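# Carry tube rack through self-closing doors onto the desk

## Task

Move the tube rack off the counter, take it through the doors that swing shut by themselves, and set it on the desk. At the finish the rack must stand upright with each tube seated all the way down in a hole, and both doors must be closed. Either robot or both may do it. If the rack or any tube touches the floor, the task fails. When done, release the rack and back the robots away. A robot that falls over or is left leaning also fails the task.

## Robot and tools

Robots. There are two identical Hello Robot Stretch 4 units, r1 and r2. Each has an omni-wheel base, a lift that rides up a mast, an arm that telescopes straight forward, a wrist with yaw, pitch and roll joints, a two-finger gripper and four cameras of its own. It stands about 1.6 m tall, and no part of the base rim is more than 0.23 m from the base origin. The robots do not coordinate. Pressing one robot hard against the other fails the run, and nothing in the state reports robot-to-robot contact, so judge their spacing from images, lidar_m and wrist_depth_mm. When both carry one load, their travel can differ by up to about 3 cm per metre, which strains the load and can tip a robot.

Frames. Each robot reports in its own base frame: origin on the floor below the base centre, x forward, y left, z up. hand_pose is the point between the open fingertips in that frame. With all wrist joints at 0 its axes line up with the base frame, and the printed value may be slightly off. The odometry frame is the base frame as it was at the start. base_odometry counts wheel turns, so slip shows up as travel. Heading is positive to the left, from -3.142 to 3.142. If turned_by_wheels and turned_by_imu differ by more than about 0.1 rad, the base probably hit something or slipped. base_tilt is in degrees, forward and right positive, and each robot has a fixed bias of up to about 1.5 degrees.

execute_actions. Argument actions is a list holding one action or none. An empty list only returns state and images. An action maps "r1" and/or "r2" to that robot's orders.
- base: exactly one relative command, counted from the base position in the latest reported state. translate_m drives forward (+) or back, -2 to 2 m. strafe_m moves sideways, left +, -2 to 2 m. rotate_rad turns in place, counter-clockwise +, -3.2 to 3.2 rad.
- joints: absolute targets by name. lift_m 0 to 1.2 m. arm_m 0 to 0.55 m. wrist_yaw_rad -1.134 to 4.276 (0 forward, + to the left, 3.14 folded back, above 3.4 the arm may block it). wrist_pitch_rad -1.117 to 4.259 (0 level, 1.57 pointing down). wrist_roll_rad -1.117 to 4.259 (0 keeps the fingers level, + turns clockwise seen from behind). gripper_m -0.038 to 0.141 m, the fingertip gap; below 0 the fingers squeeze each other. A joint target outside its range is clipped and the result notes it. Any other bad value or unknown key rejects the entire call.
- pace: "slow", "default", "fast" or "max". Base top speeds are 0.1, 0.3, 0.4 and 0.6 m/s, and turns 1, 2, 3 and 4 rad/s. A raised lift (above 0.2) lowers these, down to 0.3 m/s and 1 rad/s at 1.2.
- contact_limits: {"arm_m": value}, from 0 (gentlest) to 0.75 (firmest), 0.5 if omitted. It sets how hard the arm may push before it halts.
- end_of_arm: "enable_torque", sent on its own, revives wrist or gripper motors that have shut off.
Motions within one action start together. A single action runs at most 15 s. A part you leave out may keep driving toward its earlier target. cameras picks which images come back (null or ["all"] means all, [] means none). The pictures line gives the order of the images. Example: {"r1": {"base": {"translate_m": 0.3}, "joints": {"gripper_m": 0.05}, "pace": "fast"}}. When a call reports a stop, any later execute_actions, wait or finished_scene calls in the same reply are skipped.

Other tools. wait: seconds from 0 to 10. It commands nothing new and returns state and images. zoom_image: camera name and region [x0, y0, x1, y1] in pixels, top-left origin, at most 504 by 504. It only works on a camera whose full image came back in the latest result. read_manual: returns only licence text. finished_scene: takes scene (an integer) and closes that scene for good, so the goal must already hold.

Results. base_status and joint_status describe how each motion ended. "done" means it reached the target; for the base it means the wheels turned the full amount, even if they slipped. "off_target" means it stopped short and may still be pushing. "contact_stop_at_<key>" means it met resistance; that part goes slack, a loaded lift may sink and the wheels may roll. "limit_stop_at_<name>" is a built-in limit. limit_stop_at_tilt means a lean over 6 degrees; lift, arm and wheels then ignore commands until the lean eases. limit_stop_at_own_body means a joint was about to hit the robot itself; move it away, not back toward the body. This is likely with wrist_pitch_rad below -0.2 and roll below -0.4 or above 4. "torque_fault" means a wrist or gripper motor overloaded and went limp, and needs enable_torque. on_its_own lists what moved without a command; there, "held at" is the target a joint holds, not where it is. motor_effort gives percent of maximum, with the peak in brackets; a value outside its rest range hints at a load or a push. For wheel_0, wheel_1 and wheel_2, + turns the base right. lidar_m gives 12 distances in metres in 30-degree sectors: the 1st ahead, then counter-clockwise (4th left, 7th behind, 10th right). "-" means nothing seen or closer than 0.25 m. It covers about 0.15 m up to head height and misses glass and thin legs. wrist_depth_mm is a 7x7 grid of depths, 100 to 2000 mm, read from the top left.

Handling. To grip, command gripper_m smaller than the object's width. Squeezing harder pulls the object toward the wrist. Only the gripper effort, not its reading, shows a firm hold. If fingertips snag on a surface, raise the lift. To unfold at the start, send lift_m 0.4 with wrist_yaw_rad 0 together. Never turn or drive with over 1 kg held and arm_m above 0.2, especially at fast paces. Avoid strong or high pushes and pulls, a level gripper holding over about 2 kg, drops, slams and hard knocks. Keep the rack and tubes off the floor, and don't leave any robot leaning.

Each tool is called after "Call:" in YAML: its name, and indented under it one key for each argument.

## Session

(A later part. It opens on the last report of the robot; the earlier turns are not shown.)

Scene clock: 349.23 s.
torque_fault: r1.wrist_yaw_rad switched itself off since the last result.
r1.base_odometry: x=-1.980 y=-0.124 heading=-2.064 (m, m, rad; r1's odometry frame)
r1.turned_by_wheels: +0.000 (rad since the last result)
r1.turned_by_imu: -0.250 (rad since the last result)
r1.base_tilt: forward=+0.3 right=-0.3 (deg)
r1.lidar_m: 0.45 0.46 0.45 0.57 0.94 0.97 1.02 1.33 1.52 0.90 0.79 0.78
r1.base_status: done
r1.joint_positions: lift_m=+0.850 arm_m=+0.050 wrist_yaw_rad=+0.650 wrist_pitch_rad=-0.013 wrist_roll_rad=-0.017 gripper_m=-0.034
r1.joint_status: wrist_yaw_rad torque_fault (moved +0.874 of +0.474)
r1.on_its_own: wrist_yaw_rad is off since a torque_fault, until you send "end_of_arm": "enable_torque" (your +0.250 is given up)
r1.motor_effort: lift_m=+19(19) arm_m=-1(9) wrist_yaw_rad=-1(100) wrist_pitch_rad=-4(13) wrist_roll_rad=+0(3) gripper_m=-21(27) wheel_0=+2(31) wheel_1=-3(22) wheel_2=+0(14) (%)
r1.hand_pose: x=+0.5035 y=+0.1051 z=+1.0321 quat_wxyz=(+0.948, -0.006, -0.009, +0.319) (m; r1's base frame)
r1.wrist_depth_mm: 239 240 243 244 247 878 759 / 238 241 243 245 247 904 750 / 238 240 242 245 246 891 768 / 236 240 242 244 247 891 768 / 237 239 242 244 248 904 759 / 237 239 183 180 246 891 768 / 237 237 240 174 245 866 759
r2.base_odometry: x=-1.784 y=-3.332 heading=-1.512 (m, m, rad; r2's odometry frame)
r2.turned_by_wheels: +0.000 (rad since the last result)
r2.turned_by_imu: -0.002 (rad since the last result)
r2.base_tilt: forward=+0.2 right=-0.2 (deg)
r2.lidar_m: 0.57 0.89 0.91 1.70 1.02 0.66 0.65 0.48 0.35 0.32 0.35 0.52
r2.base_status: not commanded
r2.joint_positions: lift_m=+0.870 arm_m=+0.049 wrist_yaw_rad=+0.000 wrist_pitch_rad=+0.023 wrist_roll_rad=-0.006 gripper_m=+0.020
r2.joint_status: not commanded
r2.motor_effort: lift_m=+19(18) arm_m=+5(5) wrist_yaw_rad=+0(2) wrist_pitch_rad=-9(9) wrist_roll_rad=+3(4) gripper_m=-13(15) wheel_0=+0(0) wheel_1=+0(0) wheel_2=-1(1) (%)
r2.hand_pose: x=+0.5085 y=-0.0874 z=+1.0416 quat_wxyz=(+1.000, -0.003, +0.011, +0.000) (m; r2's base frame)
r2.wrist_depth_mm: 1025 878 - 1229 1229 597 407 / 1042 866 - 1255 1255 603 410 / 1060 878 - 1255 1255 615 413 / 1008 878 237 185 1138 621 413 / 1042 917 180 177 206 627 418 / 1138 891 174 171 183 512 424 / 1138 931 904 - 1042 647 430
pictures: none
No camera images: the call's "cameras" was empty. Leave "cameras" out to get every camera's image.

Call:
execute_actions:
  actions:
    - {"r1":{"base":{"translate_m":-0.6},"pace":"slow"}}
  cameras: ["r1_head_left_camera","r2_head_left_camera"]

Scene clock: 360.03 s.
r1.base_odometry: x=-1.695 y=+0.404 heading=-2.064 (m, m, rad; r1's odometry frame)
r1.turned_by_wheels: +0.000 (rad since the last result)
r1.turned_by_imu: -0.001 (rad since the last result)
r1.base_tilt: forward=+0.2 right=-0.2 (deg)
r1.lidar_m: 0.46 0.53 0.76 0.66 0.46 0.42 0.44 0.61 1.19 1.31 1.16 0.55
r1.base_status: done
r1.joint_positions: lift_m=+0.850 arm_m=+0.050 wrist_yaw_rad=+0.031 wrist_pitch_rad=-0.013 wrist_roll_rad=-0.017 gripper_m=-0.034
r1.joint_status: not commanded
r1.on_its_own: wrist_yaw_rad is off since a torque_fault, until you send "end_of_arm": "enable_torque" (your +0.250 is given up)
r1.motor_effort: lift_m=+19(19) arm_m=-1(1) wrist_yaw_rad=-3(1) wrist_pitch_rad=-4(5) wrist_roll_rad=+0(0) gripper_m=-19(18) wheel_0=-3(3) wheel_1=-2(2) wheel_2=+2(10) (%)
r1.hand_pose: x=+0.5121 y=-0.0784 z=+1.0320 quat_wxyz=(+1.000, -0.008, -0.007, +0.016) (m; r1's base frame)
r1.wrist_depth_mm: 246 247 246 246 246 1205 1138 / 247 246 246 245 246 1229 1138 / 245 246 247 245 246 1229 1138 / 246 246 245 245 245 1255 931 / 247 245 246 246 244 1229 1118 / 245 246 182 181 243 1229 1160 / 246 197 244 176 244 1205 1138
r2.base_odometry: x=-1.784 y=-3.332 heading=-1.512 (m, m, rad; r2's odometry frame)
r2.turned_by_wheels: +0.000 (rad since the last result)
r2.turned_by_imu: -0.004 (rad since the last result)
r2.base_tilt: forward=+0.2 right=-0.2 (deg)
r2.lidar_m: 0.56 0.98 0.95 1.71 1.02 0.67 0.65 0.49 0.36 0.33 0.36 0.51
r2.base_status: not commanded
r2.joint_positions: lift_m=+0.870 arm_m=+0.049 wrist_yaw_rad=+0.000 wrist_pitch_rad=+0.023 wrist_roll_rad=-0.006 gripper_m=+0.020
r2.joint_status: not commanded
r2.motor_effort: lift_m=+19(18) arm_m=+5(5) wrist_yaw_rad=+1(1) wrist_pitch_rad=-9(9) wrist_roll_rad=+4(4) gripper_m=-15(14) wheel_0=+0(0) wheel_1=+0(0) wheel_2=-1(1) (%)
r2.hand_pose: x=+0.5085 y=-0.0874 z=+1.0416 quat_wxyz=(+1.000, -0.003, +0.011, +0.000) (m; r2's base frame)
r2.wrist_depth_mm: - - - 1255 1205 597 404 / - - - 1255 1255 603 410 / - - - 1255 1255 609 413 / - - 237 185 1138 615 415 / - - 180 177 206 621 418 / - - 173 172 183 517 421 / - - 1983 - 1060 647 427
pictures: r1_head_left_camera, r2_head_left_camera
Images, in order (width x height): r1_head_left_camera 420x672, r2_head_left_camera 420x672.

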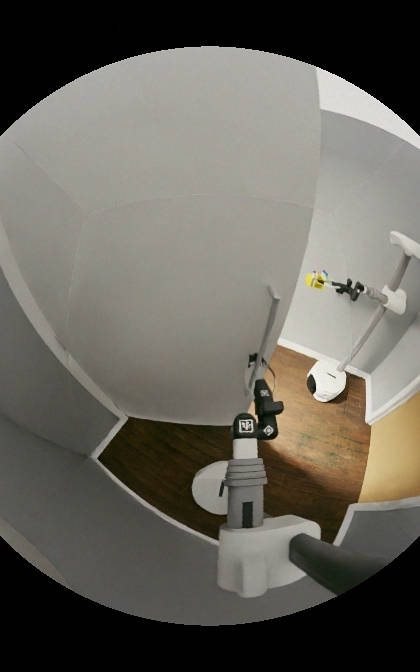

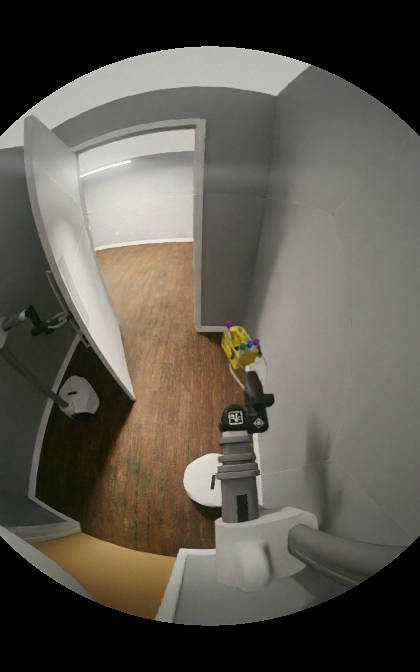

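Call:
execute_actions:
  actions:
    - {"r2":{"base":{"strafe_m":0.3}}}
  cameras: []

Call:
execute_actions:
  actions:
    - {"r2":{"base":{"translate_m":0.85}}}
  cameras: []

Call:
execute_actions:
  actions:
    - {"r2":{"base":{"strafe_m":0.27},"pace":"slow"}}
  cameras: ["r2_head_camera"]

Scene clock: 363.77 s.
r1.base_odometry: x=-1.695 y=+0.404 heading=-2.064 (m, m, rad; r1's odometry frame)
r1.turned_by_wheels: +0.000 (rad since the last result)
r1.turned_by_imu: -0.001 (rad since the last result)
r1.base_tilt: forward=+0.2 right=-0.3 (deg)
r1.lidar_m: 0.45 0.54 0.77 0.68 0.47 0.43 0.45 0.60 1.19 1.33 0.91 0.56
r1.base_status: not commanded
r1.joint_positions: lift_m=+0.850 arm_m=+0.050 wrist_yaw_rad=+0.031 wrist_pitch_rad=-0.013 wrist_roll_rad=-0.017 gripper_m=-0.034
r1.joint_status: not commanded
r1.on_its_own: wrist_yaw_rad is off since a torque_fault, until you send "end_of_arm": "enable_torque" (your +0.250 is given up)
r1.motor_effort: lift_m=+19(19) arm_m=-1(1) wrist_yaw_rad=+0(1) wrist_pitch_rad=-4(5) wrist_roll_rad=+0(0) gripper_m=-17(17) wheel_0=-2(2) wheel_1=-2(2) wheel_2=+2(2) (%)
r1.hand_pose: x=+0.5121 y=-0.0784 z=+1.0320 quat_wxyz=(+1.000, -0.008, -0.007, +0.016) (m; r1's base frame)
r1.wrist_depth_mm: 248 248 247 245 245 1229 1118 / 248 246 246 247 245 1229 1118 / 246 247 246 245 244 1255 1138 / 247 247 246 245 245 1255 597 / 246 247 244 245 244 1255 603 / 247 246 183 181 244 1255 1118 / 245 197 244 175 245 1229 1138
r2.base_odometry: x=-1.485 y=-3.314 heading=-1.512 (m, m, rad; r2's odometry frame)
r2.turned_by_wheels: +0.000 (rad since the last result)
r2.turned_by_imu: +0.000 (rad since the last result)
r2.base_tilt: forward=+0.3 right=-0.2 (deg)
r2.lidar_m: 0.56 0.77 0.87 1.39 1.01 0.75 0.63 0.66 0.66 0.63 0.65 0.95
r2.base_status: done
r2.joint_positions: lift_m=+0.870 arm_m=+0.049 wrist_yaw_rad=+0.000 wrist_pitch_rad=+0.023 wrist_roll_rad=-0.006 gripper_m=+0.020
r2.joint_status: not commanded
r2.motor_effort: lift_m=+19(18) arm_m=+5(5) wrist_yaw_rad=+1(0) wrist_pitch_rad=-9(9) wrist_roll_rad=+5(3) gripper_m=-16(14) wheel_0=+1(8) wheel_1=-1(8) wheel_2=-1(2) (%)
r2.hand_pose: x=+0.5085 y=-0.0874 z=+1.0416 quat_wxyz=(+1.000, -0.003, +0.011, +0.000) (m; r2's base frame)
r2.wrist_depth_mm: 1255 - - - 1229 1229 842 / 1205 - - - 1255 1229 854 / 1160 - - - 1255 1255 854 / 1118 - 237 185 1281 1281 866 / 1078 - 180 177 206 1281 866 / 1042 - 173 172 183 1078 878 / 1008 - 1921 - 1308 1308 878
pictures: none
No camera images: the call's "cameras" was empty. Leave "cameras" out to get every camera's image.

Scene clock: 368.07 s.
r1.base_odometry: x=-1.695 y=+0.404 heading=-2.064 (m, m, rad; r1's odometry frame)
r1.turned_by_wheels: +0.000 (rad since the last result)
r1.turned_by_imu: -0.001 (rad since the last result)
r1.base_tilt: forward=+0.3 right=-0.3 (deg)
r1.lidar_m: 0.46 0.55 0.73 0.68 0.48 0.42 0.46 0.61 1.19 1.31 1.64 0.51
r1.base_status: not commanded
r1.joint_positions: lift_m=+0.850 arm_m=+0.050 wrist_yaw_rad=+0.031 wrist_pitch_rad=-0.013 wrist_roll_rad=-0.017 gripper_m=-0.034
r1.joint_status: not commanded
r1.on_its_own: wrist_yaw_rad is off since a torque_fault, until you send "end_of_arm": "enable_torque" (your +0.250 is given up)
r1.motor_effort: lift_m=+19(19) arm_m=-1(1) wrist_yaw_rad=-1(1) wrist_pitch_rad=-4(4) wrist_roll_rad=+0(0) gripper_m=-22(22) wheel_0=-2(2) wheel_1=-2(2) wheel_2=+2(2) (%)
r1.hand_pose: x=+0.5121 y=-0.0784 z=+1.0320 quat_wxyz=(+1.000, -0.008, -0.007, +0.016) (m; r1's base frame)
r1.wrist_depth_mm: 246 247 247 246 246 1255 1118 / 248 246 246 246 246 1182 1118 / 246 246 246 244 246 1205 1118 / 246 245 246 244 244 1229 1160 / 245 246 246 244 244 1255 1160 / 246 245 182 181 246 1255 1138 / 246 196 244 176 244 1205 1160
r2.base_odometry: x=-1.435 y=-4.163 heading=-1.512 (m, m, rad; r2's odometry frame)
r2.turned_by_wheels: +0.000 (rad since the last result)
r2.turned_by_imu: -0.007 (rad since the last result)
r2.base_tilt: forward=+0.2 right=-0.2 (deg)
r2.lidar_m: 0.50 3.28 0.55 0.41 0.40 1.65 1.48 0.93 0.68 0.64 0.68 0.70
r2.base_status: done
r2.joint_positions: lift_m=+0.870 arm_m=+0.049 wrist_yaw_rad=+0.000 wrist_pitch_rad=+0.023 wrist_roll_rad=-0.006 gripper_m=+0.020
r2.joint_status: not commanded
r2.motor_effort: lift_m=+19(19) arm_m=+5(5) wrist_yaw_rad=+1(0) wrist_pitch_rad=-9(9) wrist_roll_rad=+3(4) gripper_m=-11(15) wheel_0=-1(5) wheel_1=+1(6) wheel_2=+0(9) (%)
r2.hand_pose: x=+0.5085 y=-0.0874 z=+1.0416 quat_wxyz=(+1.000, -0.003, +0.011, +0.000) (m; r2's base frame)
r2.wrist_depth_mm: - - - - 415 424 421 / - - - - 418 427 427 / - - - - 424 430 430 / - - 238 186 424 436 433 / - - 180 177 206 439 439 / - - 173 172 183 442 442 / - - 1921 - 436 449 445
pictures: none
No camera images: the call's "cameras" was empty. Leave "cameras" out to get every camera's image.

Scene clock: 372.03 s.
r1.base_odometry: x=-1.695 y=+0.405 heading=-2.064 (m, m, rad; r1's odometry frame)
r1.turned_by_wheels: +0.001 (rad since the last result)
r1.turned_by_imu: +0.020 (rad since the last result)
r1.base_tilt: forward=+0.1 right=-0.3 (deg)
r1.lidar_m: 0.44 0.53 0.76 0.67 0.45 0.42 0.47 0.60 1.20 1.33 1.68 0.49
r1.base_status: not commanded
r1.joint_positions: lift_m=+0.850 arm_m=+0.049 wrist_yaw_rad=-0.065 wrist_pitch_rad=-0.014 wrist_roll_rad=-0.017 gripper_m=-0.035
r1.joint_status: not commanded
r1.on_its_own: wrist_yaw_rad is off since a torque_fault, until you send "end_of_arm": "enable_torque" (your +0.250 is given up)
r1.motor_effort: lift_m=+19(19) arm_m=+5(5) wrist_yaw_rad=-2(1) wrist_pitch_rad=-2(5) wrist_roll_rad=+0(0) gripper_m=-10(25) wheel_0=+9(14) wheel_1=+3(6) wheel_2=-7(9) (%)
r1.hand_pose: x=+0.5022 y=-0.1059 z=+1.0323 quat_wxyz=(+0.999, -0.009, -0.007, -0.032) (m; r1's base frame)
r1.wrist_depth_mm: 221 223 224 226 227 1255 1160 / 221 223 224 224 227 1281 1160 / 220 223 223 224 227 1255 1160 / 220 222 224 224 225 1281 1138 / 221 222 224 224 226 1255 1160 / 220 222 190 178 226 1205 1160 / 219 154 223 156 224 1205 1160
r2.base_odometry: x=-1.166 y=-4.147 heading=-1.512 (m, m, rad; r2's odometry frame)
r2.turned_by_wheels: +0.000 (rad since the last result)
r2.turned_by_imu: +0.000 (rad since the last result)
r2.base_tilt: forward=+0.3 right=-0.1 (deg)
r2.lidar_m: 0.51 0.57 0.25 0.25 - 1.57 1.52 1.30 0.95 0.91 0.97 0.80
r2.base_status: done
r2.joint_positions: lift_m=+0.870 arm_m=+0.049 wrist_yaw_rad=+0.000 wrist_pitch_rad=+0.023 wrist_roll_rad=-0.006 gripper_m=+0.020
r2.joint_status: not commanded
r2.motor_effort: lift_m=+19(18) arm_m=+5(5) wrist_yaw_rad=+0(1) wrist_pitch_rad=-9(9) wrist_roll_rad=+5(4) gripper_m=-16(13) wheel_0=-12(12) wheel_1=+12(13) wheel_2=+3(2) (%)
r2.hand_pose: x=+0.5085 y=-0.0874 z=+1.0416 quat_wxyz=(+1.000, -0.003, +0.011, +0.000) (m; r2's base frame)
r2.wrist_depth_mm: - - - - - - 466 / - - - - - - 466 / - - - - - - 473 / - - 238 186 - - 473 / - - 180 177 206 - 480 / - - 173 172 183 - 484 / - - 1921 - - 1863 488
pictures: r2_head_camera
Images, in order (width x height): r2_head_camera 420x560.

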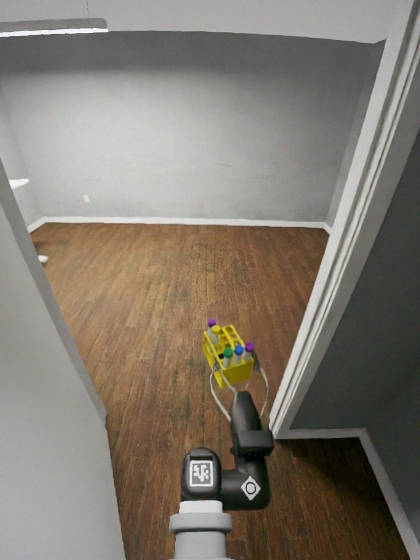

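Call:
execute_actions:
  actions:
    - {"r2":{"base":{"strafe_m":0.06},"pace":"slow"}}
  cameras: []

Call:
execute_actions:
  actions:
    - {"r2":{"base":{"translate_m":1.9}}}
  cameras: []

Call:
execute_actions:
  actions:
    - {"r2":{"base":{"rotate_rad":1.2},"pace":"slow"},"r1":{"joints":{"gripper_m":0.13}}}
  cameras: ["r2_head_camera","r2_head_left_camera"]

Scene clock: 374.90 s.
r1.base_odometry: x=-1.695 y=+0.405 heading=-2.064 (m, m, rad; r1's odometry frame)
r1.turned_by_wheels: +0.000 (rad since the last result)
r1.turned_by_imu: +0.126 (rad since the last result)
r1.base_tilt: forward=+0.1 right=-0.3 (deg)
r1.lidar_m: 0.46 0.54 0.94 0.52 0.41 0.37 0.42 0.63 1.21 1.41 1.70 0.37
r1.base_status: not commanded
r1.joint_positions: lift_m=+0.850 arm_m=+0.049 wrist_yaw_rad=-0.447 wrist_pitch_rad=-0.013 wrist_roll_rad=-0.017 gripper_m=-0.035
r1.joint_status: not commanded
r1.on_its_own: wrist_yaw_rad is off since a torque_fault, until you send "end_of_arm": "enable_torque" (your +0.250 is given up)
r1.motor_effort: lift_m=+19(19) arm_m=+5(7) wrist_yaw_rad=+0(1) wrist_pitch_rad=-4(11) wrist_roll_rad=-1(0) gripper_m=-15(17) wheel_0=+10(24) wheel_1=+1(13) wheel_2=-4(9) (%)
r1.hand_pose: x=+0.4423 y=-0.2035 z=+1.0321 quat_wxyz=(+0.975, -0.010, -0.005, -0.222) (m; r1's base frame)
r1.wrist_depth_mm: 199 209 220 165 1430 1397 1336 / 200 208 220 163 1397 1366 1336 / 199 208 219 162 1397 1397 1336 / 200 208 218 161 1430 1366 1336 / 198 208 218 161 1430 1397 1366 / 198 206 195 163 239 1397 1366 / 198 151 213 157 236 1308 1336
r2.base_odometry: x=-1.106 y=-4.143 heading=-1.511 (m, m, rad; r2's odometry frame)
r2.turned_by_wheels: +0.000 (rad since the last result)
r2.turned_by_imu: -0.001 (rad since the last result)
r2.base_tilt: forward=+0.2 right=-0.1 (deg)
r2.lidar_m: 0.57 0.49 0.25 0.25 - 0.25 1.53 1.39 1.01 0.98 1.00 0.83
r2.base_status: done
r2.joint_positions: lift_m=+0.870 arm_m=+0.049 wrist_yaw_rad=+0.000 wrist_pitch_rad=+0.023 wrist_roll_rad=-0.006 gripper_m=+0.020
r2.joint_status: not commanded
r2.motor_effort: lift_m=+18(19) arm_m=+5(5) wrist_yaw_rad=+2(1) wrist_pitch_rad=-9(10) wrist_roll_rad=+4(3) gripper_m=-15(14) wheel_0=-8(18) wheel_1=+9(21) wheel_2=+1(3) (%)
r2.hand_pose: x=+0.5085 y=-0.0874 z=+1.0416 quat_wxyz=(+1.000, -0.003, +0.011, +0.000) (m; r2's base frame)
r2.wrist_depth_mm: - - - - - - - / - - - - - - - / - - - - - - - / - - 237 186 - - - / - - 180 177 206 - - / - - 173 172 183 - - / - - 1921 - - 1863 1921
pictures: none
No camera images: the call's "cameras" was empty. Leave "cameras" out to get every camera's image.

Scene clock: 382.73 s.
r1.base_odometry: x=-1.695 y=+0.404 heading=-2.064 (m, m, rad; r1's odometry frame)
r1.turned_by_wheels: -0.001 (rad since the last result)
r1.turned_by_imu: -0.003 (rad since the last result)
r1.base_tilt: forward=+0.2 right=-0.3 (deg)
r1.lidar_m: 0.46 0.58 0.94 0.53 0.41 0.39 0.41 0.66 1.24 1.42 1.68 0.43
r1.base_status: not commanded
r1.joint_positions: lift_m=+0.850 arm_m=+0.050 wrist_yaw_rad=-0.402 wrist_pitch_rad=-0.013 wrist_roll_rad=-0.017 gripper_m=-0.034
r1.joint_status: not commanded
r1.on_its_own: wrist_yaw_rad is off since a torque_fault, until you send "end_of_arm": "enable_torque" (your +0.250 is given up)
r1.motor_effort: lift_m=+19(19) arm_m=+2(5) wrist_yaw_rad=-2(1) wrist_pitch_rad=-4(5) wrist_roll_rad=+0(0) gripper_m=-18(24) wheel_0=-2(9) wheel_1=-2(2) wheel_2=+1(4) (%)
r1.hand_pose: x=+0.4518 y=-0.1932 z=+1.0321 quat_wxyz=(+0.980, -0.010, -0.005, -0.200) (m; r1's base frame)
r1.wrist_depth_mm: 216 227 237 244 1397 1336 1308 / 217 225 237 243 1397 1366 1308 / 216 225 236 243 1397 1336 1308 / 215 226 236 242 1397 1308 1281 / 216 225 236 241 1366 1366 1308 / 216 224 183 181 255 1366 1308 / 215 184 231 175 255 1336 1308
r2.base_odometry: x=-0.993 y=-6.040 heading=-1.512 (m, m, rad; r2's odometry frame)
r2.turned_by_wheels: +0.000 (rad since the last result)
r2.turned_by_imu: -0.014 (rad since the last result)
r2.base_tilt: forward=+0.2 right=+0.0 (deg)
r2.lidar_m: 0.58 2.15 1.98 1.92 1.51 1.15 1.49 1.15 1.49 2.03 2.11 2.14
r2.base_status: done
r2.joint_positions: lift_m=+0.870 arm_m=+0.049 wrist_yaw_rad=+0.000 wrist_pitch_rad=+0.023 wrist_roll_rad=-0.006 gripper_m=+0.020
r2.joint_status: not commanded
r2.motor_effort: lift_m=+19(19) arm_m=+5(5) wrist_yaw_rad=+0(0) wrist_pitch_rad=-8(9) wrist_roll_rad=+4(5) gripper_m=-14(13) wheel_0=-2(4) wheel_1=+0(12) wheel_2=+0(8) (%)
r2.hand_pose: x=+0.5085 y=-0.0874 z=+1.0416 quat_wxyz=(+1.000, -0.003, +0.011, +0.000) (m; r2's base frame)
r2.wrist_depth_mm: 1756 1756 1756 1756 1708 1756 1756 / 1808 1756 1756 1756 1756 1708 1756 / 1756 1808 1756 1808 1756 1756 1756 / 1808 1808 236 187 1808 1808 1808 / 1808 1863 180 177 206 1808 1808 / 1808 1808 174 172 183 1863 1808 / 1863 1863 1863 - 1863 1808 1808
pictures: none
No camera images: the call's "cameras" was empty. Leave "cameras" out to get every camera's image.

Scene clock: 385.20 s.
r1.base_odometry: x=-1.695 y=+0.404 heading=-2.064 (m, m, rad; r1's odometry frame)
r1.turned_by_wheels: +0.000 (rad since the last result)
r1.turned_by_imu: -0.001 (rad since the last result)
r1.base_tilt: forward=+0.2 right=-0.3 (deg)
r1.lidar_m: 0.86 0.85 0.95 0.52 0.38 0.38 0.43 0.64 1.21 1.43 1.69 1.67
r1.base_status: not commanded
r1.joint_positions: lift_m=+0.850 arm_m=+0.050 wrist_yaw_rad=-0.399 wrist_pitch_rad=-0.013 wrist_roll_rad=-0.017 gripper_m=+0.130
r1.joint_status: all done
r1.on_its_own: wrist_yaw_rad is off since a torque_fault, until you send "end_of_arm": "enable_torque" (your +0.250 is given up)
r1.motor_effort: lift_m=+19(19) arm_m=+3(2) wrist_yaw_rad=-1(1) wrist_pitch_rad=-4(5) wrist_roll_rad=+0(0) gripper_m=-2(22) wheel_0=-2(2) wheel_1=-2(1) wheel_2=+0(1) (%)
r1.hand_pose: x=+0.4524 y=-0.1925 z=+1.0321 quat_wxyz=(+0.980, -0.010, -0.005, -0.198) (m; r1's base frame)
r1.wrist_depth_mm: 585 661 1537 1464 1430 1397 1281 / 585 683 1537 1499 1397 1336 1308 / 580 676 1537 1499 1430 1366 1336 / 585 683 1499 1464 1397 1366 1281 / 585 668 1499 1499 1430 1397 1308 / 585 208 1499 1499 215 1308 1308 / 585 661 750 149 1397 1336 1281
r2.base_odometry: x=-0.993 y=-6.040 heading=-0.312 (m, m, rad; r2's odometry frame)
r2.turned_by_wheels: +1.200 (rad since the last result)
r2.turned_by_imu: +1.225 (rad since the last result)
r2.base_tilt: forward=+0.2 right=-0.1 (deg)
r2.lidar_m: 0.51 1.89 1.26 1.17 1.18 1.15 1.84 2.03 2.26 2.07 2.05 2.29
r2.base_status: done
r2.joint_positions: lift_m=+0.870 arm_m=+0.049 wrist_yaw_rad=+0.000 wrist_pitch_rad=+0.023 wrist_roll_rad=-0.006 gripper_m=+0.020
r2.joint_status: not commanded
r2.motor_effort: lift_m=+18(19) arm_m=+5(4) wrist_yaw_rad=-2(1) wrist_pitch_rad=-9(9) wrist_roll_rad=+5(4) gripper_m=-15(15) wheel_0=-2(3) wheel_1=+0(5) wheel_2=-2(6) (%)
r2.hand_pose: x=+0.5085 y=-0.0874 z=+1.0416 quat_wxyz=(+1.000, -0.003, +0.011, +0.000) (m; r2's base frame)
r2.wrist_depth_mm: - - - - - - 1808 / - - - - - - 1863 / - - - - - - 1863 / - - 238 186 - - 1863 / - - 180 177 206 - 1921 / - - 173 172 183 - 1921 / - - 1983 - - 1921 1863
pictures: r2_head_camera, r2_head_left_camera
Images, in order (width x height): r2_head_camera 420x560, r2_head_left_camera 420x672.

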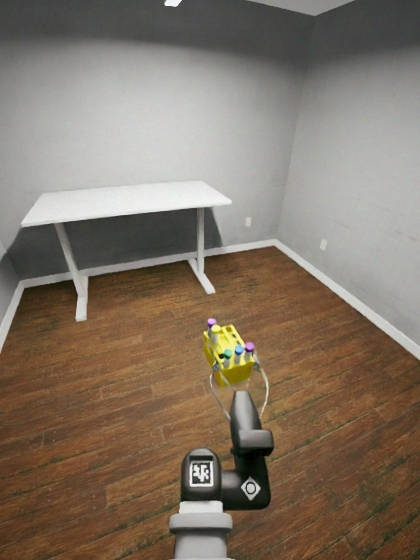

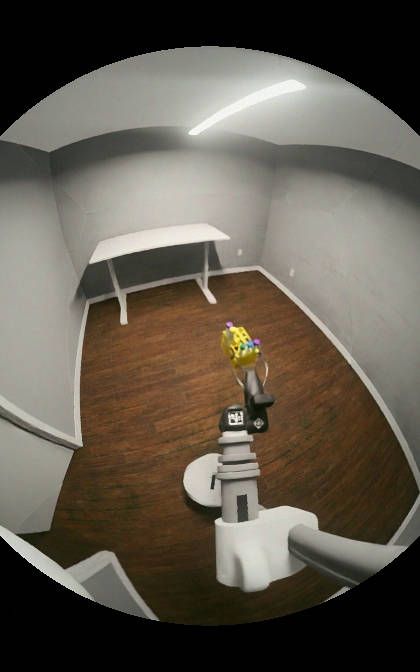

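Call:
execute_actions:
  actions:
    - {"r2":{"base":{"rotate_rad":0.42},"joints":{"lift_m":1.0},"pace":"slow"}}
  cameras: []

Call:
execute_actions:
  actions:
    - {"r2":{"base":{"translate_m":1.4}}}
  cameras: ["r2_head_camera","r2_wrist_camera"]

Scene clock: 388.03 s.
r1.base_odometry: x=-1.695 y=+0.404 heading=-2.064 (m, m, rad; r1's odometry frame)
r1.turned_by_wheels: +0.000 (rad since the last result)
r1.turned_by_imu: -0.001 (rad since the last result)
r1.base_tilt: forward=+0.2 right=-0.3 (deg)
r1.lidar_m: 1.27 0.98 0.96 0.52 0.39 0.39 0.43 0.65 1.22 1.41 1.70 1.66
r1.base_status: not commanded
r1.joint_positions: lift_m=+0.850 arm_m=+0.050 wrist_yaw_rad=-0.399 wrist_pitch_rad=-0.013 wrist_roll_rad=-0.017 gripper_m=+0.130
r1.joint_status: not commanded
r1.on_its_own: wrist_yaw_rad is off since a torque_fault, until you send "end_of_arm": "enable_torque" (your +0.250 is given up)
r1.motor_effort: lift_m=+19(19) arm_m=+2(2) wrist_yaw_rad=-1(1) wrist_pitch_rad=-5(5) wrist_roll_rad=+0(1) gripper_m=+1(0) wheel_0=-2(2) wheel_1=-1(2) wheel_2=+1(0) (%)
r1.hand_pose: x=+0.4524 y=-0.1925 z=+1.0321 quat_wxyz=(+0.980, -0.010, -0.005, -0.198) (m; r1's base frame)
r1.wrist_depth_mm: 1078 1499 1618 1464 1397 1336 1308 / 1098 1499 1537 1499 1397 1366 1336 / 1098 1430 1576 1464 1430 1366 1336 / 1078 1464 1618 1464 1430 1366 1281 / 1078 1499 1537 1499 1430 1366 1308 / 1078 208 1537 1464 215 1336 1308 / 1078 1336 1499 149 1397 1308 1308
r2.base_odometry: x=-0.993 y=-6.040 heading=+0.108 (m, m, rad; r2's odometry frame)
r2.turned_by_wheels: +0.420 (rad since the last result)
r2.turned_by_imu: +0.428 (rad since the last result)
r2.base_tilt: forward=+0.2 right=-0.1 (deg)
r2.lidar_m: 0.45 1.37 1.15 1.11 1.14 1.62 2.06 2.18 2.11 2.04 2.21 1.94
r2.base_status: done
r2.joint_positions: lift_m=+1.000 arm_m=+0.049 wrist_yaw_rad=+0.000 wrist_pitch_rad=+0.023 wrist_roll_rad=-0.006 gripper_m=+0.020
r2.joint_status: all done
r2.motor_effort: lift_m=+22(24) arm_m=+5(5) wrist_yaw_rad=+0(0) wrist_pitch_rad=-9(9) wrist_roll_rad=+5(4) gripper_m=-16(13) wheel_0=+0(4) wheel_1=-1(4) wheel_2=+0(5) (%)
r2.hand_pose: x=+0.5085 y=-0.0874 z=+1.1714 quat_wxyz=(+1.000, -0.003, +0.011, +0.000) (m; r2's base frame)
r2.wrist_depth_mm: 1430 - - - - - - / 1430 - - - - - - / 1397 - - - - - - / 1430 - 237 185 - - - / 1397 - 183 177 206 - - / 1397 1756 174 172 183 - - / 1366 1983 - - - - -
pictures: none
No camera images: the call's "cameras" was empty. Leave "cameras" out to get every camera's image.

Scene clock: 394.20 s.
r1.base_odometry: x=-1.695 y=+0.404 heading=-2.064 (m, m, rad; r1's odometry frame)
r1.turned_by_wheels: +0.000 (rad since the last result)
r1.turned_by_imu: -0.002 (rad since the last result)
r1.base_tilt: forward=+0.2 right=-0.3 (deg)
r1.lidar_m: 1.28 1.00 0.96 0.51 0.39 0.39 0.43 0.66 1.22 1.42 1.68 1.65
r1.base_status: not commanded
r1.joint_positions: lift_m=+0.850 arm_m=+0.050 wrist_yaw_rad=-0.399 wrist_pitch_rad=-0.013 wrist_roll_rad=-0.017 gripper_m=+0.130
r1.joint_status: not commanded
r1.on_its_own: wrist_yaw_rad is off since a torque_fault, until you send "end_of_arm": "enable_torque" (your +0.250 is given up)
r1.motor_effort: lift_m=+19(19) arm_m=+2(2) wrist_yaw_rad=-1(1) wrist_pitch_rad=-5(5) wrist_roll_rad=+0(0) gripper_m=+2(1) wheel_0=-2(2) wheel_1=-1(1) wheel_2=+0(1) (%)
r1.hand_pose: x=+0.4524 y=-0.1925 z=+1.0321 quat_wxyz=(+0.980, -0.010, -0.005, -0.198) (m; r1's base frame)
r1.wrist_depth_mm: 1118 1499 1618 1464 1397 1366 1308 / 1098 1499 1537 1430 1366 1397 1281 / 1098 1537 1499 1464 1397 1336 1308 / 1078 1499 1576 1464 1397 1336 1308 / 1098 1430 1537 1499 1397 1336 1336 / 1060 208 1537 1537 214 1366 1281 / 1098 1366 1576 149 1397 1336 1308
r2.base_odometry: x=+0.399 y=-5.889 heading=+0.108 (m, m, rad; r2's odometry frame)
r2.turned_by_wheels: +0.000 (rad since the last result)
r2.turned_by_imu: -0.011 (rad since the last result)
r2.base_tilt: forward=+0.4 right=-0.1 (deg)
r2.lidar_m: 0.44 0.54 0.95 0.94 1.01 1.60 3.50 2.90 2.18 2.16 0.66 0.51
r2.base_status: done
r2.joint_positions: lift_m=+1.000 arm_m=+0.049 wrist_yaw_rad=+0.000 wrist_pitch_rad=+0.023 wrist_roll_rad=-0.006 gripper_m=+0.020
r2.joint_status: not commanded
r2.motor_effort: lift_m=+22(22) arm_m=+5(5) wrist_yaw_rad=+1(1) wrist_pitch_rad=-9(10) wrist_roll_rad=+4(5) gripper_m=-14(15) wheel_0=-2(5) wheel_1=+1(5) wheel_2=+0(8) (%)
r2.hand_pose: x=+0.5085 y=-0.0874 z=+1.1714 quat_wxyz=(+1.000, -0.003, +0.011, +0.000) (m; r2's base frame)
r2.wrist_depth_mm: 1042 1025 991 976 976 960 931 / 1060 1025 1008 991 976 976 946 / 1060 1025 1025 991 991 976 960 / 1078 1042 236 186 991 960 960 / 1078 1042 180 177 206 991 976 / 1078 750 174 172 183 634 723 / 574 530 500 - 564 496 517
pictures: r2_head_camera, r2_wrist_camera
Images, in order (width x height): r2_head_camera 420x560, r2_wrist_camera 616x392.

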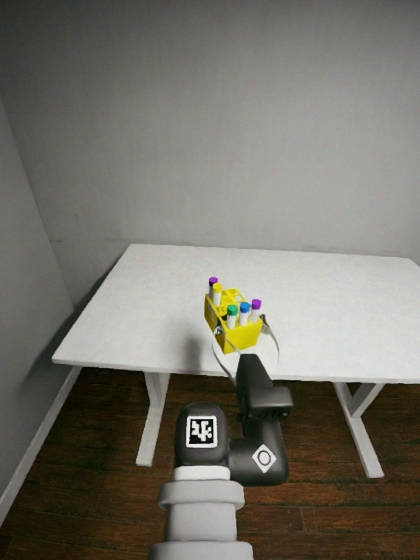

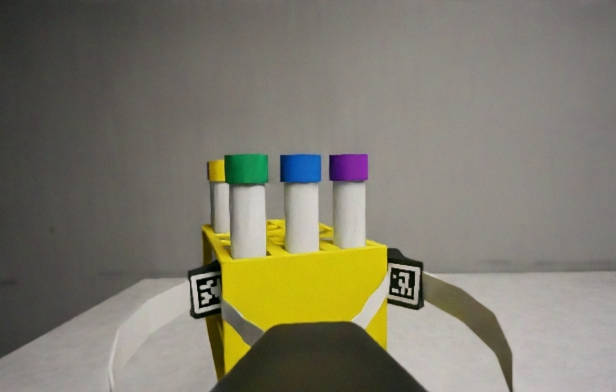

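Call:
execute_actions:
  actions:
    - {"r2":{"joints":{"arm_m":0.3},"pace":"slow"}}
  cameras: []

Call:
execute_actions:
  actions:
    - {"r2":{"joints":{"lift_m":0.865},"pace":"slow"}}
  cameras: ["r2_wrist_camera"]

Scene clock: 399.53 s.
r1.base_odometry: x=-1.695 y=+0.404 heading=-2.064 (m, m, rad; r1's odometry frame)
r1.turned_by_wheels: +0.000 (rad since the last result)
r1.turned_by_imu: -0.002 (rad since the last result)
r1.base_tilt: forward=+0.2 right=-0.3 (deg)
r1.lidar_m: 1.30 0.98 0.96 0.52 0.40 0.39 0.41 0.64 1.23 1.40 1.72 1.67
r1.base_status: not commanded
r1.joint_positions: lift_m=+0.850 arm_m=+0.050 wrist_yaw_rad=-0.399 wrist_pitch_rad=-0.013 wrist_roll_rad=-0.017 gripper_m=+0.130
r1.joint_status: not commanded
r1.on_its_own: wrist_yaw_rad is off since a torque_fault, until you send "end_of_arm": "enable_torque" (your +0.250 is given up)
r1.motor_effort: lift_m=+19(19) arm_m=+2(3) wrist_yaw_rad=+2(1) wrist_pitch_rad=-4(5) wrist_roll_rad=+0(0) gripper_m=-2(2) wheel_0=-2(2) wheel_1=-1(2) wheel_2=+0(1) (%)
r1.hand_pose: x=+0.4524 y=-0.1925 z=+1.0321 quat_wxyz=(+0.980, -0.010, -0.005, -0.198) (m; r1's base frame)
r1.wrist_depth_mm: 1118 1499 1537 1499 1430 1308 1308 / 1098 1499 1499 1464 1397 1366 1281 / 1078 1464 1537 1430 1397 1336 1336 / 1118 1464 1499 1464 1397 1336 1336 / 1078 1464 1537 1499 1366 1336 1336 / 1098 208 1537 1537 214 1366 1308 / 1078 1397 1576 149 1430 1366 1308
r2.base_odometry: x=+0.399 y=-5.889 heading=+0.108 (m, m, rad; r2's odometry frame)
r2.turned_by_wheels: +0.000 (rad since the last result)
r2.turned_by_imu: -0.002 (rad since the last result)
r2.base_tilt: forward=+0.2 right=+0.0 (deg)
r2.lidar_m: 0.49 0.55 0.96 0.94 1.01 1.59 3.49 2.89 2.20 2.14 0.68 0.52
r2.base_status: not commanded
r2.joint_positions: lift_m=+1.000 arm_m=+0.299 wrist_yaw_rad=+0.000 wrist_pitch_rad=+0.023 wrist_roll_rad=-0.006 gripper_m=+0.020
r2.joint_status: all done
r2.motor_effort: lift_m=+21(22) arm_m=+5(2) wrist_yaw_rad=+0(0) wrist_pitch_rad=-9(9) wrist_roll_rad=+4(4) gripper_m=-16(14) wheel_0=-1(1) wheel_1=+1(1) wheel_2=+0(1) (%)
r2.hand_pose: x=+0.7584 y=-0.0874 z=+1.1714 quat_wxyz=(+1.000, -0.003, +0.011, +0.000) (m; r2's base frame)
r2.wrist_depth_mm: 788 768 750 750 741 723 707 / 788 778 768 750 732 732 715 / 788 778 768 759 750 723 723 / 809 788 236 190 750 741 723 / 809 798 180 177 206 750 732 / 820 750 173 172 183 627 715 / 574 530 496 - 559 492 512
pictures: none
No camera images: the call's "cameras" was empty. Leave "cameras" out to get every camera's image.

Scene clock: 401.47 s.
r1.base_odometry: x=-1.695 y=+0.404 heading=-2.064 (m, m, rad; r1's odometry frame)
r1.turned_by_wheels: +0.000 (rad since the last result)
r1.turned_by_imu: -0.001 (rad since the last result)
r1.base_tilt: forward=+0.2 right=-0.3 (deg)
r1.lidar_m: 1.27 0.98 0.96 0.52 0.41 0.37 0.42 0.65 1.23 1.40 1.72 1.67
r1.base_status: not commanded
r1.joint_positions: lift_m=+0.850 arm_m=+0.050 wrist_yaw_rad=-0.399 wrist_pitch_rad=-0.013 wrist_roll_rad=-0.017 gripper_m=+0.130
r1.joint_status: not commanded
r1.on_its_own: wrist_yaw_rad is off since a torque_fault, until you send "end_of_arm": "enable_torque" (your +0.250 is given up)
r1.motor_effort: lift_m=+19(19) arm_m=+2(2) wrist_yaw_rad=+0(1) wrist_pitch_rad=-5(4) wrist_roll_rad=+0(0) gripper_m=-3(1) wheel_0=-2(2) wheel_1=-1(2) wheel_2=+0(1) (%)
r1.hand_pose: x=+0.4524 y=-0.1925 z=+1.0321 quat_wxyz=(+0.980, -0.010, -0.005, -0.198) (m; r1's base frame)
r1.wrist_depth_mm: 1078 1499 1576 1464 1430 1336 1281 / 1118 1464 1537 1464 1430 1366 1308 / 1060 1464 1576 1464 1397 1308 1308 / 1098 1464 1576 1430 1397 1366 1308 / 1060 1430 1576 1499 1430 1336 1308 / 1078 208 1537 1499 216 1336 1336 / 1078 1397 1499 149 1397 1366 1308
r2.base_odometry: x=+0.399 y=-5.889 heading=+0.108 (m, m, rad; r2's odometry frame)
r2.turned_by_wheels: +0.000 (rad since the last result)
r2.turned_by_imu: -0.001 (rad since the last result)
r2.base_tilt: forward=+0.2 right=-0.1 (deg)
r2.lidar_m: 0.52 0.52 0.96 0.94 1.00 1.60 3.49 2.90 2.21 2.16 0.68 0.51
r2.base_status: not commanded
r2.joint_positions: lift_m=+0.865 arm_m=+0.299 wrist_yaw_rad=+0.000 wrist_pitch_rad=+0.023 wrist_roll_rad=-0.006 gripper_m=+0.020
r2.joint_status: all done
r2.motor_effort: lift_m=+15(22) arm_m=+5(5) wrist_yaw_rad=+0(0) wrist_pitch_rad=-9(9) wrist_roll_rad=+4(4) gripper_m=-12(14) wheel_0=-2(2) wheel_1=+1(1) wheel_2=+0(0) (%)
r2.hand_pose: x=+0.7584 y=-0.0874 z=+1.0369 quat_wxyz=(+1.000, -0.003, +0.011, +0.000) (m; r2's base frame)
r2.wrist_depth_mm: 788 778 759 741 732 723 715 / 788 778 759 750 741 732 723 / 798 778 778 759 750 732 723 / 809 788 236 190 750 741 732 / 809 741 180 177 206 627 603 / 430 387 173 172 183 327 370 / 297 276 256 - 289 256 267
pictures: r2_wrist_camera
Images, in order (width x height): r2_wrist_camera 616x392.

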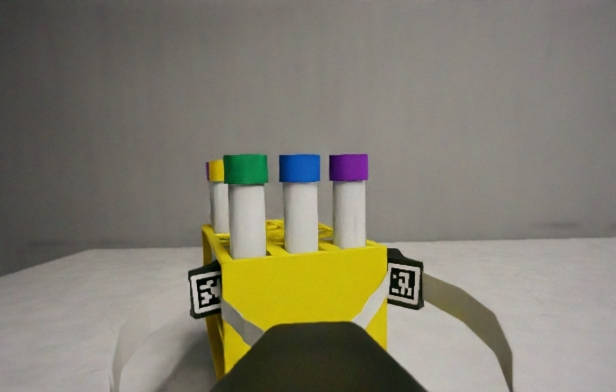

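Call:
execute_actions:
  actions:
    - {"r2":{"joints":{"lift_m":0.838},"pace":"slow"}}
  cameras: []

Call:
execute_actions:
  actions:
    - {"r2":{"joints":{"gripper_m":0.14},"pace":"slow"}}
  cameras: []

Call:
execute_actions:
  actions:
    - {"r2":{"joints":{"arm_m":0.0},"base":{"translate_m":-0.2}}}
  cameras: ["r2_wrist_camera","r2_head_camera"]

Scene clock: 403.63 s.
r1.base_odometry: x=-1.695 y=+0.404 heading=-2.064 (m, m, rad; r1's odometry frame)
r1.turned_by_wheels: +0.000 (rad since the last result)
r1.turned_by_imu: -0.001 (rad since the last result)
r1.base_tilt: forward=+0.2 right=-0.3 (deg)
r1.lidar_m: 1.27 1.00 0.97 0.53 0.39 0.39 0.43 0.63 1.23 1.40 1.68 1.67
r1.base_status: not commanded
r1.joint_positions: lift_m=+0.850 arm_m=+0.050 wrist_yaw_rad=-0.399 wrist_pitch_rad=-0.013 wrist_roll_rad=-0.017 gripper_m=+0.130
r1.joint_status: not commanded
r1.on_its_own: wrist_yaw_rad is off since a torque_fault, until you send "end_of_arm": "enable_torque" (your +0.250 is given up)
r1.motor_effort: lift_m=+19(19) arm_m=+2(2) wrist_yaw_rad=+1(1) wrist_pitch_rad=-5(4) wrist_roll_rad=+0(0) gripper_m=+0(1) wheel_0=-2(2) wheel_1=-2(1) wheel_2=+1(0) (%)
r1.hand_pose: x=+0.4524 y=-0.1925 z=+1.0321 quat_wxyz=(+0.980, -0.010, -0.005, -0.198) (m; r1's base frame)
r1.wrist_depth_mm: 1078 1464 1499 1464 1430 1366 1336 / 1118 1499 1499 1464 1464 1366 1281 / 1098 1499 1499 1464 1430 1336 1336 / 1060 1464 1499 1464 1397 1366 1308 / 1060 1464 1576 1430 1430 1336 1308 / 1078 208 1537 1499 214 1336 1308 / 1060 1366 1576 149 1430 1336 1281
r2.base_odometry: x=+0.399 y=-5.889 heading=+0.108 (m, m, rad; r2's odometry frame)
r2.turned_by_wheels: +0.000 (rad since the last result)
r2.turned_by_imu: -0.001 (rad since the last result)
r2.base_tilt: forward=+0.3 right=-0.2 (deg)
r2.lidar_m: 0.52 0.52 0.95 0.93 1.00 1.58 3.50 2.89 2.21 2.15 0.65 0.53
r2.base_status: not commanded
r2.joint_positions: lift_m=+0.838 arm_m=+0.299 wrist_yaw_rad=+0.000 wrist_pitch_rad=+0.023 wrist_roll_rad=-0.006 gripper_m=+0.020
r2.joint_status: all done
r2.motor_effort: lift_m=+16(16) arm_m=+5(5) wrist_yaw_rad=+1(0) wrist_pitch_rad=-9(9) wrist_roll_rad=+4(5) gripper_m=-14(16) wheel_0=-1(1) wheel_1=+1(1) wheel_2=+0(0) (%)
r2.hand_pose: x=+0.7584 y=-0.0874 z=+1.0099 quat_wxyz=(+1.000, -0.003, +0.011, +0.000) (m; r2's base frame)
r2.wrist_depth_mm: 778 768 750 741 732 715 715 / 798 778 768 750 741 723 715 / 798 778 768 759 750 732 723 / 809 798 237 190 750 741 723 / 634 603 180 177 206 512 492 / 349 314 174 172 183 266 301 / 240 224 220 - 235 208 218
pictures: none
No camera images: the call's "cameras" was empty. Leave "cameras" out to get every camera's image.

Scene clock: 408.67 s.
r1.base_odometry: x=-1.695 y=+0.404 heading=-2.064 (m, m, rad; r1's odometry frame)
r1.turned_by_wheels: +0.000 (rad since the last result)
r1.turned_by_imu: -0.002 (rad since the last result)
r1.base_tilt: forward=+0.2 right=-0.3 (deg)
r1.lidar_m: 1.30 1.00 0.94 0.51 0.39 0.36 0.43 0.60 1.22 1.42 1.70 1.67
r1.base_status: not commanded
r1.joint_positions: lift_m=+0.850 arm_m=+0.050 wrist_yaw_rad=-0.399 wrist_pitch_rad=-0.013 wrist_roll_rad=-0.017 gripper_m=+0.130
r1.joint_status: not commanded
r1.on_its_own: wrist_yaw_rad is off since a torque_fault, until you send "end_of_arm": "enable_torque" (your +0.250 is given up)
r1.motor_effort: lift_m=+19(19) arm_m=+2(2) wrist_yaw_rad=-2(1) wrist_pitch_rad=-5(5) wrist_roll_rad=+0(0) gripper_m=-6(1) wheel_0=-2(2) wheel_1=-2(1) wheel_2=+0(0) (%)
r1.hand_pose: x=+0.4524 y=-0.1925 z=+1.0321 quat_wxyz=(+0.980, -0.010, -0.005, -0.198) (m; r1's base frame)
r1.wrist_depth_mm: 1098 1464 1576 1537 1397 1366 1308 / 1098 1499 1537 1464 1464 1366 1308 / 1060 1430 1576 1464 1430 1366 1308 / 1118 1464 1576 1499 1397 1366 1308 / 1098 1464 1537 1499 1430 1366 1281 / 1078 208 1499 1464 214 1336 1336 / 1060 1397 1576 149 1430 1308 1281
r2.base_odometry: x=+0.398 y=-5.889 heading=+0.108 (m, m, rad; r2's odometry frame)
r2.turned_by_wheels: +0.000 (rad since the last result)
r2.turned_by_imu: -0.002 (rad since the last result)
r2.base_tilt: forward=+0.3 right=-0.1 (deg)
r2.lidar_m: 0.51 0.52 0.96 0.93 1.00 1.60 3.51 2.89 2.21 2.13 0.65 0.54
r2.base_status: not commanded
r2.joint_positions: lift_m=+0.838 arm_m=+0.299 wrist_yaw_rad=+0.000 wrist_pitch_rad=+0.023 wrist_roll_rad=-0.006 gripper_m=+0.140
r2.joint_status: all done
r2.motor_effort: lift_m=+15(16) arm_m=+5(5) wrist_yaw_rad=+1(0) wrist_pitch_rad=-9(10) wrist_roll_rad=+4(3) gripper_m=+2(10) wheel_0=-1(1) wheel_1=+1(1) wheel_2=+0(0) (%)
r2.hand_pose: x=+0.7585 y=-0.0874 z=+1.0099 quat_wxyz=(+1.000, -0.003, +0.011, +0.000) (m; r2's base frame)
r2.wrist_depth_mm: 788 768 750 741 732 715 707 / 788 788 759 750 741 723 715 / 809 788 768 759 750 723 723 / 798 788 265 199 750 732 732 / 634 603 248 195 213 508 488 / 349 340 186 181 210 303 300 / 241 223 231 - 236 208 217
pictures: none
No camera images: the call's "cameras" was empty. Leave "cameras" out to get every camera's image.

Scene clock: 410.73 s.
r1.base_odometry: x=-1.695 y=+0.404 heading=-2.064 (m, m, rad; r1's odometry frame)
r1.turned_by_wheels: +0.000 (rad since the last result)
r1.turned_by_imu: -0.001 (rad since the last result)
r1.base_tilt: forward=+0.2 right=-0.2 (deg)
r1.lidar_m: 1.30 0.98 0.96 0.52 0.39 0.38 0.43 0.65 1.23 1.40 1.70 1.67
r1.base_status: not commanded
r1.joint_positions: lift_m=+0.850 arm_m=+0.050 wrist_yaw_rad=-0.399 wrist_pitch_rad=-0.013 wrist_roll_rad=-0.017 gripper_m=+0.130
r1.joint_status: not commanded
r1.on_its_own: wrist_yaw_rad is off since a torque_fault, until you send "end_of_arm": "enable_torque" (your +0.250 is given up)
r1.motor_effort: lift_m=+19(19) arm_m=+2(2) wrist_yaw_rad=+0(1) wrist_pitch_rad=-4(5) wrist_roll_rad=+0(0) gripper_m=+1(0) wheel_0=-2(2) wheel_1=-2(1) wheel_2=+0(0) (%)
r1.hand_pose: x=+0.4524 y=-0.1925 z=+1.0321 quat_wxyz=(+0.980, -0.010, -0.005, -0.198) (m; r1's base frame)
r1.wrist_depth_mm: 1078 1537 1576 1464 1430 1366 1308 / 1078 1464 1537 1430 1397 1366 1308 / 1098 1499 1576 1464 1430 1366 1336 / 1078 1499 1537 1537 1430 1366 1308 / 1078 1464 1576 1464 1430 1366 1281 / 1098 208 1576 1464 214 1336 1281 / 1060 1366 1537 149 1430 1308 1308
r2.base_odometry: x=+0.200 y=-5.910 heading=+0.108 (m, m, rad; r2's odometry frame)
r2.turned_by_wheels: +0.000 (rad since the last result)
r2.turned_by_imu: +0.000 (rad since the last result)
r2.base_tilt: forward=+0.1 right=-0.1 (deg)
r2.lidar_m: 0.45 0.75 0.98 0.94 1.02 1.60 3.28 2.87 2.18 2.14 0.92 0.71
r2.base_status: done
r2.joint_positions: lift_m=+0.838 arm_m=+0.003 wrist_yaw_rad=+0.000 wrist_pitch_rad=+0.023 wrist_roll_rad=-0.006 gripper_m=+0.140
r2.joint_status: all done
joint sent to its limit — the command would take r2.arm_m past its lower limit, so that joint was sent only as far as its limit.
r2.motor_effort: lift_m=+16(16) arm_m=-5(4) wrist_yaw_rad=+0(1) wrist_pitch_rad=-10(10) wrist_roll_rad=+4(4) gripper_m=+2(0) wheel_0=+0(3) wheel_1=-1(4) wheel_2=-1(9) (%)
r2.hand_pose: x=+0.4627 y=-0.0875 z=+1.0098 quat_wxyz=(+1.000, -0.003, +0.011, +0.000) (m; r2's base frame)
r2.wrist_depth_mm: 1281 1255 1229 1229 1205 1182 1182 / 1281 1255 1255 1229 1229 1205 1160 / 1308 1281 1255 1229 1229 1182 1182 / 1308 1308 266 195 1229 1205 1205 / 647 621 247 191 213 517 500 / 1255 1336 187 180 211 1229 1205 / 1308 1336 931 - 1281 1255 1229
pictures: r2_head_camera, r2_wrist_camera
Images, in order (width x height): r2_head_camera 420x560, r2_wrist_camera 616x392.

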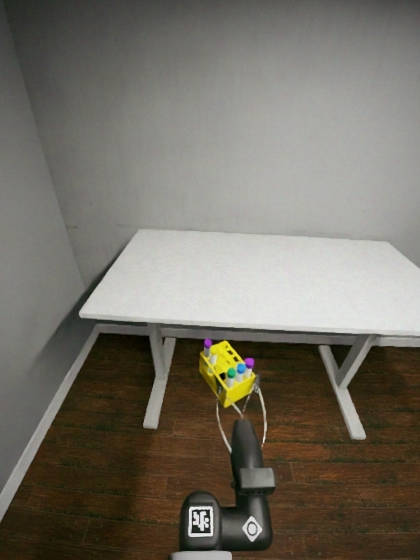

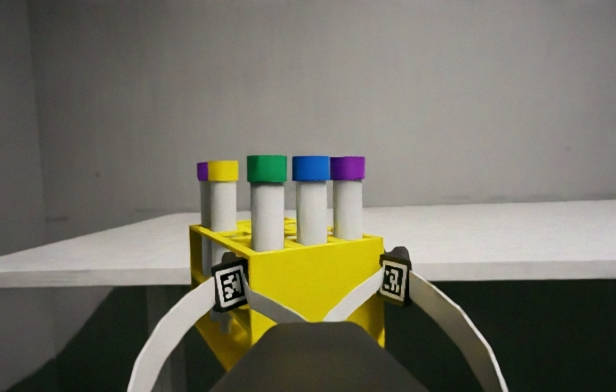

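Call:
execute_actions:
  actions:
    - {"r2":{"joints":{"lift_m":0.86},"pace":"slow"}}
  cameras: []

Call:
execute_actions:
  actions:
    - {"r2":{"joints":{"arm_m":0.45},"pace":"slow"}}
  cameras: []

Call:
execute_actions:
  actions:
    - {"r2":{"joints":{"lift_m":0.822},"pace":"slow"}}
  cameras: ["r2_wrist_camera","r2_head_camera"]

Scene clock: 413.40 s.
r1.base_odometry: x=-1.695 y=+0.404 heading=-2.064 (m, m, rad; r1's odometry frame)
r1.turned_by_wheels: +0.000 (rad since the last result)
r1.turned_by_imu: -0.001 (rad since the last result)
r1.base_tilt: forward=+0.2 right=-0.2 (deg)
r1.lidar_m: 1.29 0.98 0.96 0.54 0.39 0.39 0.40 0.62 1.23 1.42 1.70 1.66
r1.base_status: not commanded
r1.joint_positions: lift_m=+0.850 arm_m=+0.050 wrist_yaw_rad=-0.399 wrist_pitch_rad=-0.013 wrist_roll_rad=-0.017 gripper_m=+0.130
r1.joint_status: not commanded
r1.on_its_own: wrist_yaw_rad is off since a torque_fault, until you send "end_of_arm": "enable_torque" (your +0.250 is given up)
r1.motor_effort: lift_m=+19(19) arm_m=+2(3) wrist_yaw_rad=+2(1) wrist_pitch_rad=-5(5) wrist_roll_rad=+0(0) gripper_m=+1(0) wheel_0=-2(2) wheel_1=-2(2) wheel_2=+0(1) (%)
r1.hand_pose: x=+0.4524 y=-0.1925 z=+1.0321 quat_wxyz=(+0.980, -0.010, -0.005, -0.198) (m; r1's base frame)
r1.wrist_depth_mm: 1078 1464 1464 1464 1397 1336 1281 / 1098 1464 1537 1537 1397 1366 1308 / 1098 1499 1618 1464 1397 1366 1308 / 1098 1499 1537 1464 1430 1336 1308 / 1078 1499 1537 1499 1430 1397 1308 / 1078 208 1537 1499 214 1336 1308 / 1060 1366 1576 149 1397 1366 1281
r2.base_odometry: x=+0.200 y=-5.910 heading=+0.108 (m, m, rad; r2's odometry frame)
r2.turned_by_wheels: +0.000 (rad since the last result)
r2.turned_by_imu: -0.001 (rad since the last result)
r2.base_tilt: forward=+0.1 right=-0.1 (deg)
r2.lidar_m: 0.45 0.75 0.97 0.94 1.02 1.59 3.28 2.89 2.19 2.14 0.94 0.70
r2.base_status: not commanded
r2.joint_positions: lift_m=+0.860 arm_m=+0.003 wrist_yaw_rad=+0.000 wrist_pitch_rad=+0.023 wrist_roll_rad=-0.006 gripper_m=+0.140
r2.joint_status: all done
r2.motor_effort: lift_m=+21(25) arm_m=-5(5) wrist_yaw_rad=+0(0) wrist_pitch_rad=-10(10) wrist_roll_rad=+4(5) gripper_m=-1(1) wheel_0=+1(1) wheel_1=-1(0) wheel_2=-1(1) (%)
r2.hand_pose: x=+0.4627 y=-0.0875 z=+1.0313 quat_wxyz=(+1.000, -0.003, +0.011, +0.000) (m; r2's base frame)
r2.wrist_depth_mm: 1308 1281 1255 1229 1182 1182 1160 / 1281 1281 1255 1255 1229 1205 1182 / 1308 1281 1255 1229 1255 1205 1182 / 1308 1281 265 200 1229 1205 1182 / 1160 723 247 194 213 609 585 / 1205 854 186 180 211 469 1205 / 1308 1366 931 - 1255 1255 1229
pictures: none
No camera images: the call's "cameras" was empty. Leave "cameras" out to get every camera's image.

Scene clock: 419.17 s.
r1.base_odometry: x=-1.695 y=+0.404 heading=-2.064 (m, m, rad; r1's odometry frame)
r1.turned_by_wheels: +0.000 (rad since the last result)
r1.turned_by_imu: -0.002 (rad since the last result)
r1.base_tilt: forward=+0.2 right=-0.3 (deg)
r1.lidar_m: 1.29 1.00 0.97 0.53 0.40 0.39 0.43 0.65 1.23 1.43 1.71 1.66
r1.base_status: not commanded
r1.joint_positions: lift_m=+0.850 arm_m=+0.050 wrist_yaw_rad=-0.399 wrist_pitch_rad=-0.013 wrist_roll_rad=-0.017 gripper_m=+0.130
r1.joint_status: not commanded
r1.on_its_own: wrist_yaw_rad is off since a torque_fault, until you send "end_of_arm": "enable_torque" (your +0.250 is given up)
r1.motor_effort: lift_m=+19(19) arm_m=+3(2) wrist_yaw_rad=-2(1) wrist_pitch_rad=-5(5) wrist_roll_rad=+0(0) gripper_m=-4(1) wheel_0=-2(2) wheel_1=-2(2) wheel_2=+0(0) (%)
r1.hand_pose: x=+0.4524 y=-0.1925 z=+1.0321 quat_wxyz=(+0.980, -0.010, -0.005, -0.198) (m; r1's base frame)
r1.wrist_depth_mm: 1078 1464 1537 1464 1397 1366 1336 / 1098 1499 1537 1499 1430 1366 1308 / 1078 1499 1618 1499 1397 1397 1281 / 1098 1430 1576 1464 1397 1366 1308 / 1098 1430 1537 1499 1397 1336 1308 / 1078 208 1537 1464 215 1308 1255 / 1078 1397 1537 149 1430 1336 1336
r2.base_odometry: x=+0.200 y=-5.910 heading=+0.108 (m, m, rad; r2's odometry frame)
r2.turned_by_wheels: +0.000 (rad since the last result)
r2.turned_by_imu: -0.002 (rad since the last result)
r2.base_tilt: forward=+0.2 right=-0.1 (deg)
r2.lidar_m: 0.71 0.75 0.98 0.94 1.01 1.62 3.28 2.88 2.20 2.14 0.93 0.71
r2.base_status: not commanded
r2.joint_positions: lift_m=+0.860 arm_m=+0.449 wrist_yaw_rad=+0.000 wrist_pitch_rad=+0.023 wrist_roll_rad=-0.006 gripper_m=+0.140
r2.joint_status: all done
r2.motor_effort: lift_m=+21(21) arm_m=+5(5) wrist_yaw_rad=-1(0) wrist_pitch_rad=-10(9) wrist_roll_rad=+4(4) gripper_m=-1(0) wheel_0=+0(1) wheel_1=-1(1) wheel_2=-1(1) (%)
r2.hand_pose: x=+0.9084 y=-0.0874 z=+1.0313 quat_wxyz=(+1.000, -0.003, +0.011, +0.000) (m; r2's base frame)
r2.wrist_depth_mm: 842 820 809 788 778 768 759 / 842 831 820 798 788 778 768 / 854 842 820 798 788 788 768 / 866 854 266 200 798 788 778 / 866 715 248 195 213 597 574 / 410 399 187 181 210 357 355 / 285 263 257 - 277 245 256
pictures: none
No camera images: the call's "cameras" was empty. Leave "cameras" out to get every camera's image.

Scene clock: 420.33 s.
r1.base_odometry: x=-1.695 y=+0.404 heading=-2.064 (m, m, rad; r1's odometry frame)
r1.turned_by_wheels: +0.000 (rad since the last result)
r1.turned_by_imu: +0.000 (rad since the last result)
r1.base_tilt: forward=+0.2 right=-0.3 (deg)
r1.lidar_m: 1.28 0.99 0.95 0.53 0.39 0.38 0.42 0.64 1.23 1.41 1.71 1.66
r1.base_status: not commanded
r1.joint_positions: lift_m=+0.850 arm_m=+0.050 wrist_yaw_rad=-0.399 wrist_pitch_rad=-0.013 wrist_roll_rad=-0.017 gripper_m=+0.130
r1.joint_status: not commanded
r1.on_its_own: wrist_yaw_rad is off since a torque_fault, until you send "end_of_arm": "enable_torque" (your +0.250 is given up)
r1.motor_effort: lift_m=+19(19) arm_m=+2(3) wrist_yaw_rad=-2(1) wrist_pitch_rad=-5(5) wrist_roll_rad=+0(0) gripper_m=+3(1) wheel_0=-2(1) wheel_1=-1(1) wheel_2=+0(0) (%)
r1.hand_pose: x=+0.4524 y=-0.1925 z=+1.0321 quat_wxyz=(+0.980, -0.010, -0.005, -0.198) (m; r1's base frame)
r1.wrist_depth_mm: 1098 1499 1537 1464 1397 1366 1281 / 1098 1464 1576 1464 1464 1366 1308 / 1078 1464 1537 1464 1397 1336 1336 / 1060 1499 1499 1430 1397 1366 1308 / 1098 1430 1537 1464 1397 1366 1308 / 1060 208 1576 1430 214 1336 1281 / 1060 1397 1576 149 1397 1336 1336
r2.base_odometry: x=+0.200 y=-5.910 heading=+0.108 (m, m, rad; r2's odometry frame)
r2.turned_by_wheels: +0.000 (rad since the last result)
r2.turned_by_imu: +0.000 (rad since the last result)
r2.base_tilt: forward=+0.2 right=-0.2 (deg)
r2.lidar_m: 0.70 0.76 0.98 0.94 1.02 1.60 3.27 2.87 2.20 2.13 0.94 0.71
r2.base_status: not commanded
r2.joint_positions: lift_m=+0.823 arm_m=+0.449 wrist_yaw_rad=+0.000 wrist_pitch_rad=+0.009 wrist_roll_rad=-0.007 gripper_m=+0.140
r2.joint_status: all done
r2.on_its_own: wrist_pitch_rad is at rest, and its effort (+29) is outside its rest range (-23 to +23)
r2.motor_effort: lift_m=+10(21) arm_m=+5(5) wrist_yaw_rad=+0(1) wrist_pitch_rad=+29(29) wrist_roll_rad=+7(6) gripper_m=+3(3) wheel_0=+1(0) wheel_1=+0(1) wheel_2=-1(1) (%)
r2.hand_pose: x=+0.9085 y=-0.0874 z=+0.9981 quat_wxyz=(+1.000, -0.003, +0.005, +0.000) (m; r2's base frame)
r2.wrist_depth_mm: 854 831 820 798 788 788 768 / 842 831 831 809 798 778 759 / 854 842 820 809 798 788 778 / 854 854 266 198 798 778 778 / 647 621 254 193 222 517 500 / 340 329 184 178 210 296 293 / 229 212 222 - 224 198 208
pictures: r2_head_camera, r2_wrist_camera
Images, in order (width x height): r2_head_camera 420x560, r2_wrist_camera 616x392.

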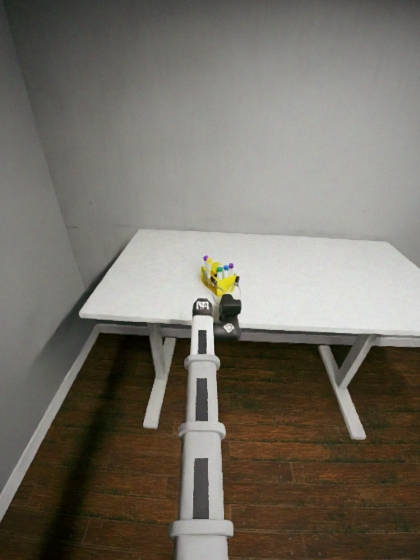

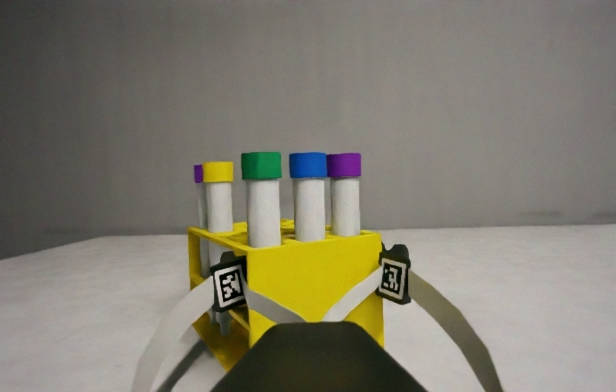

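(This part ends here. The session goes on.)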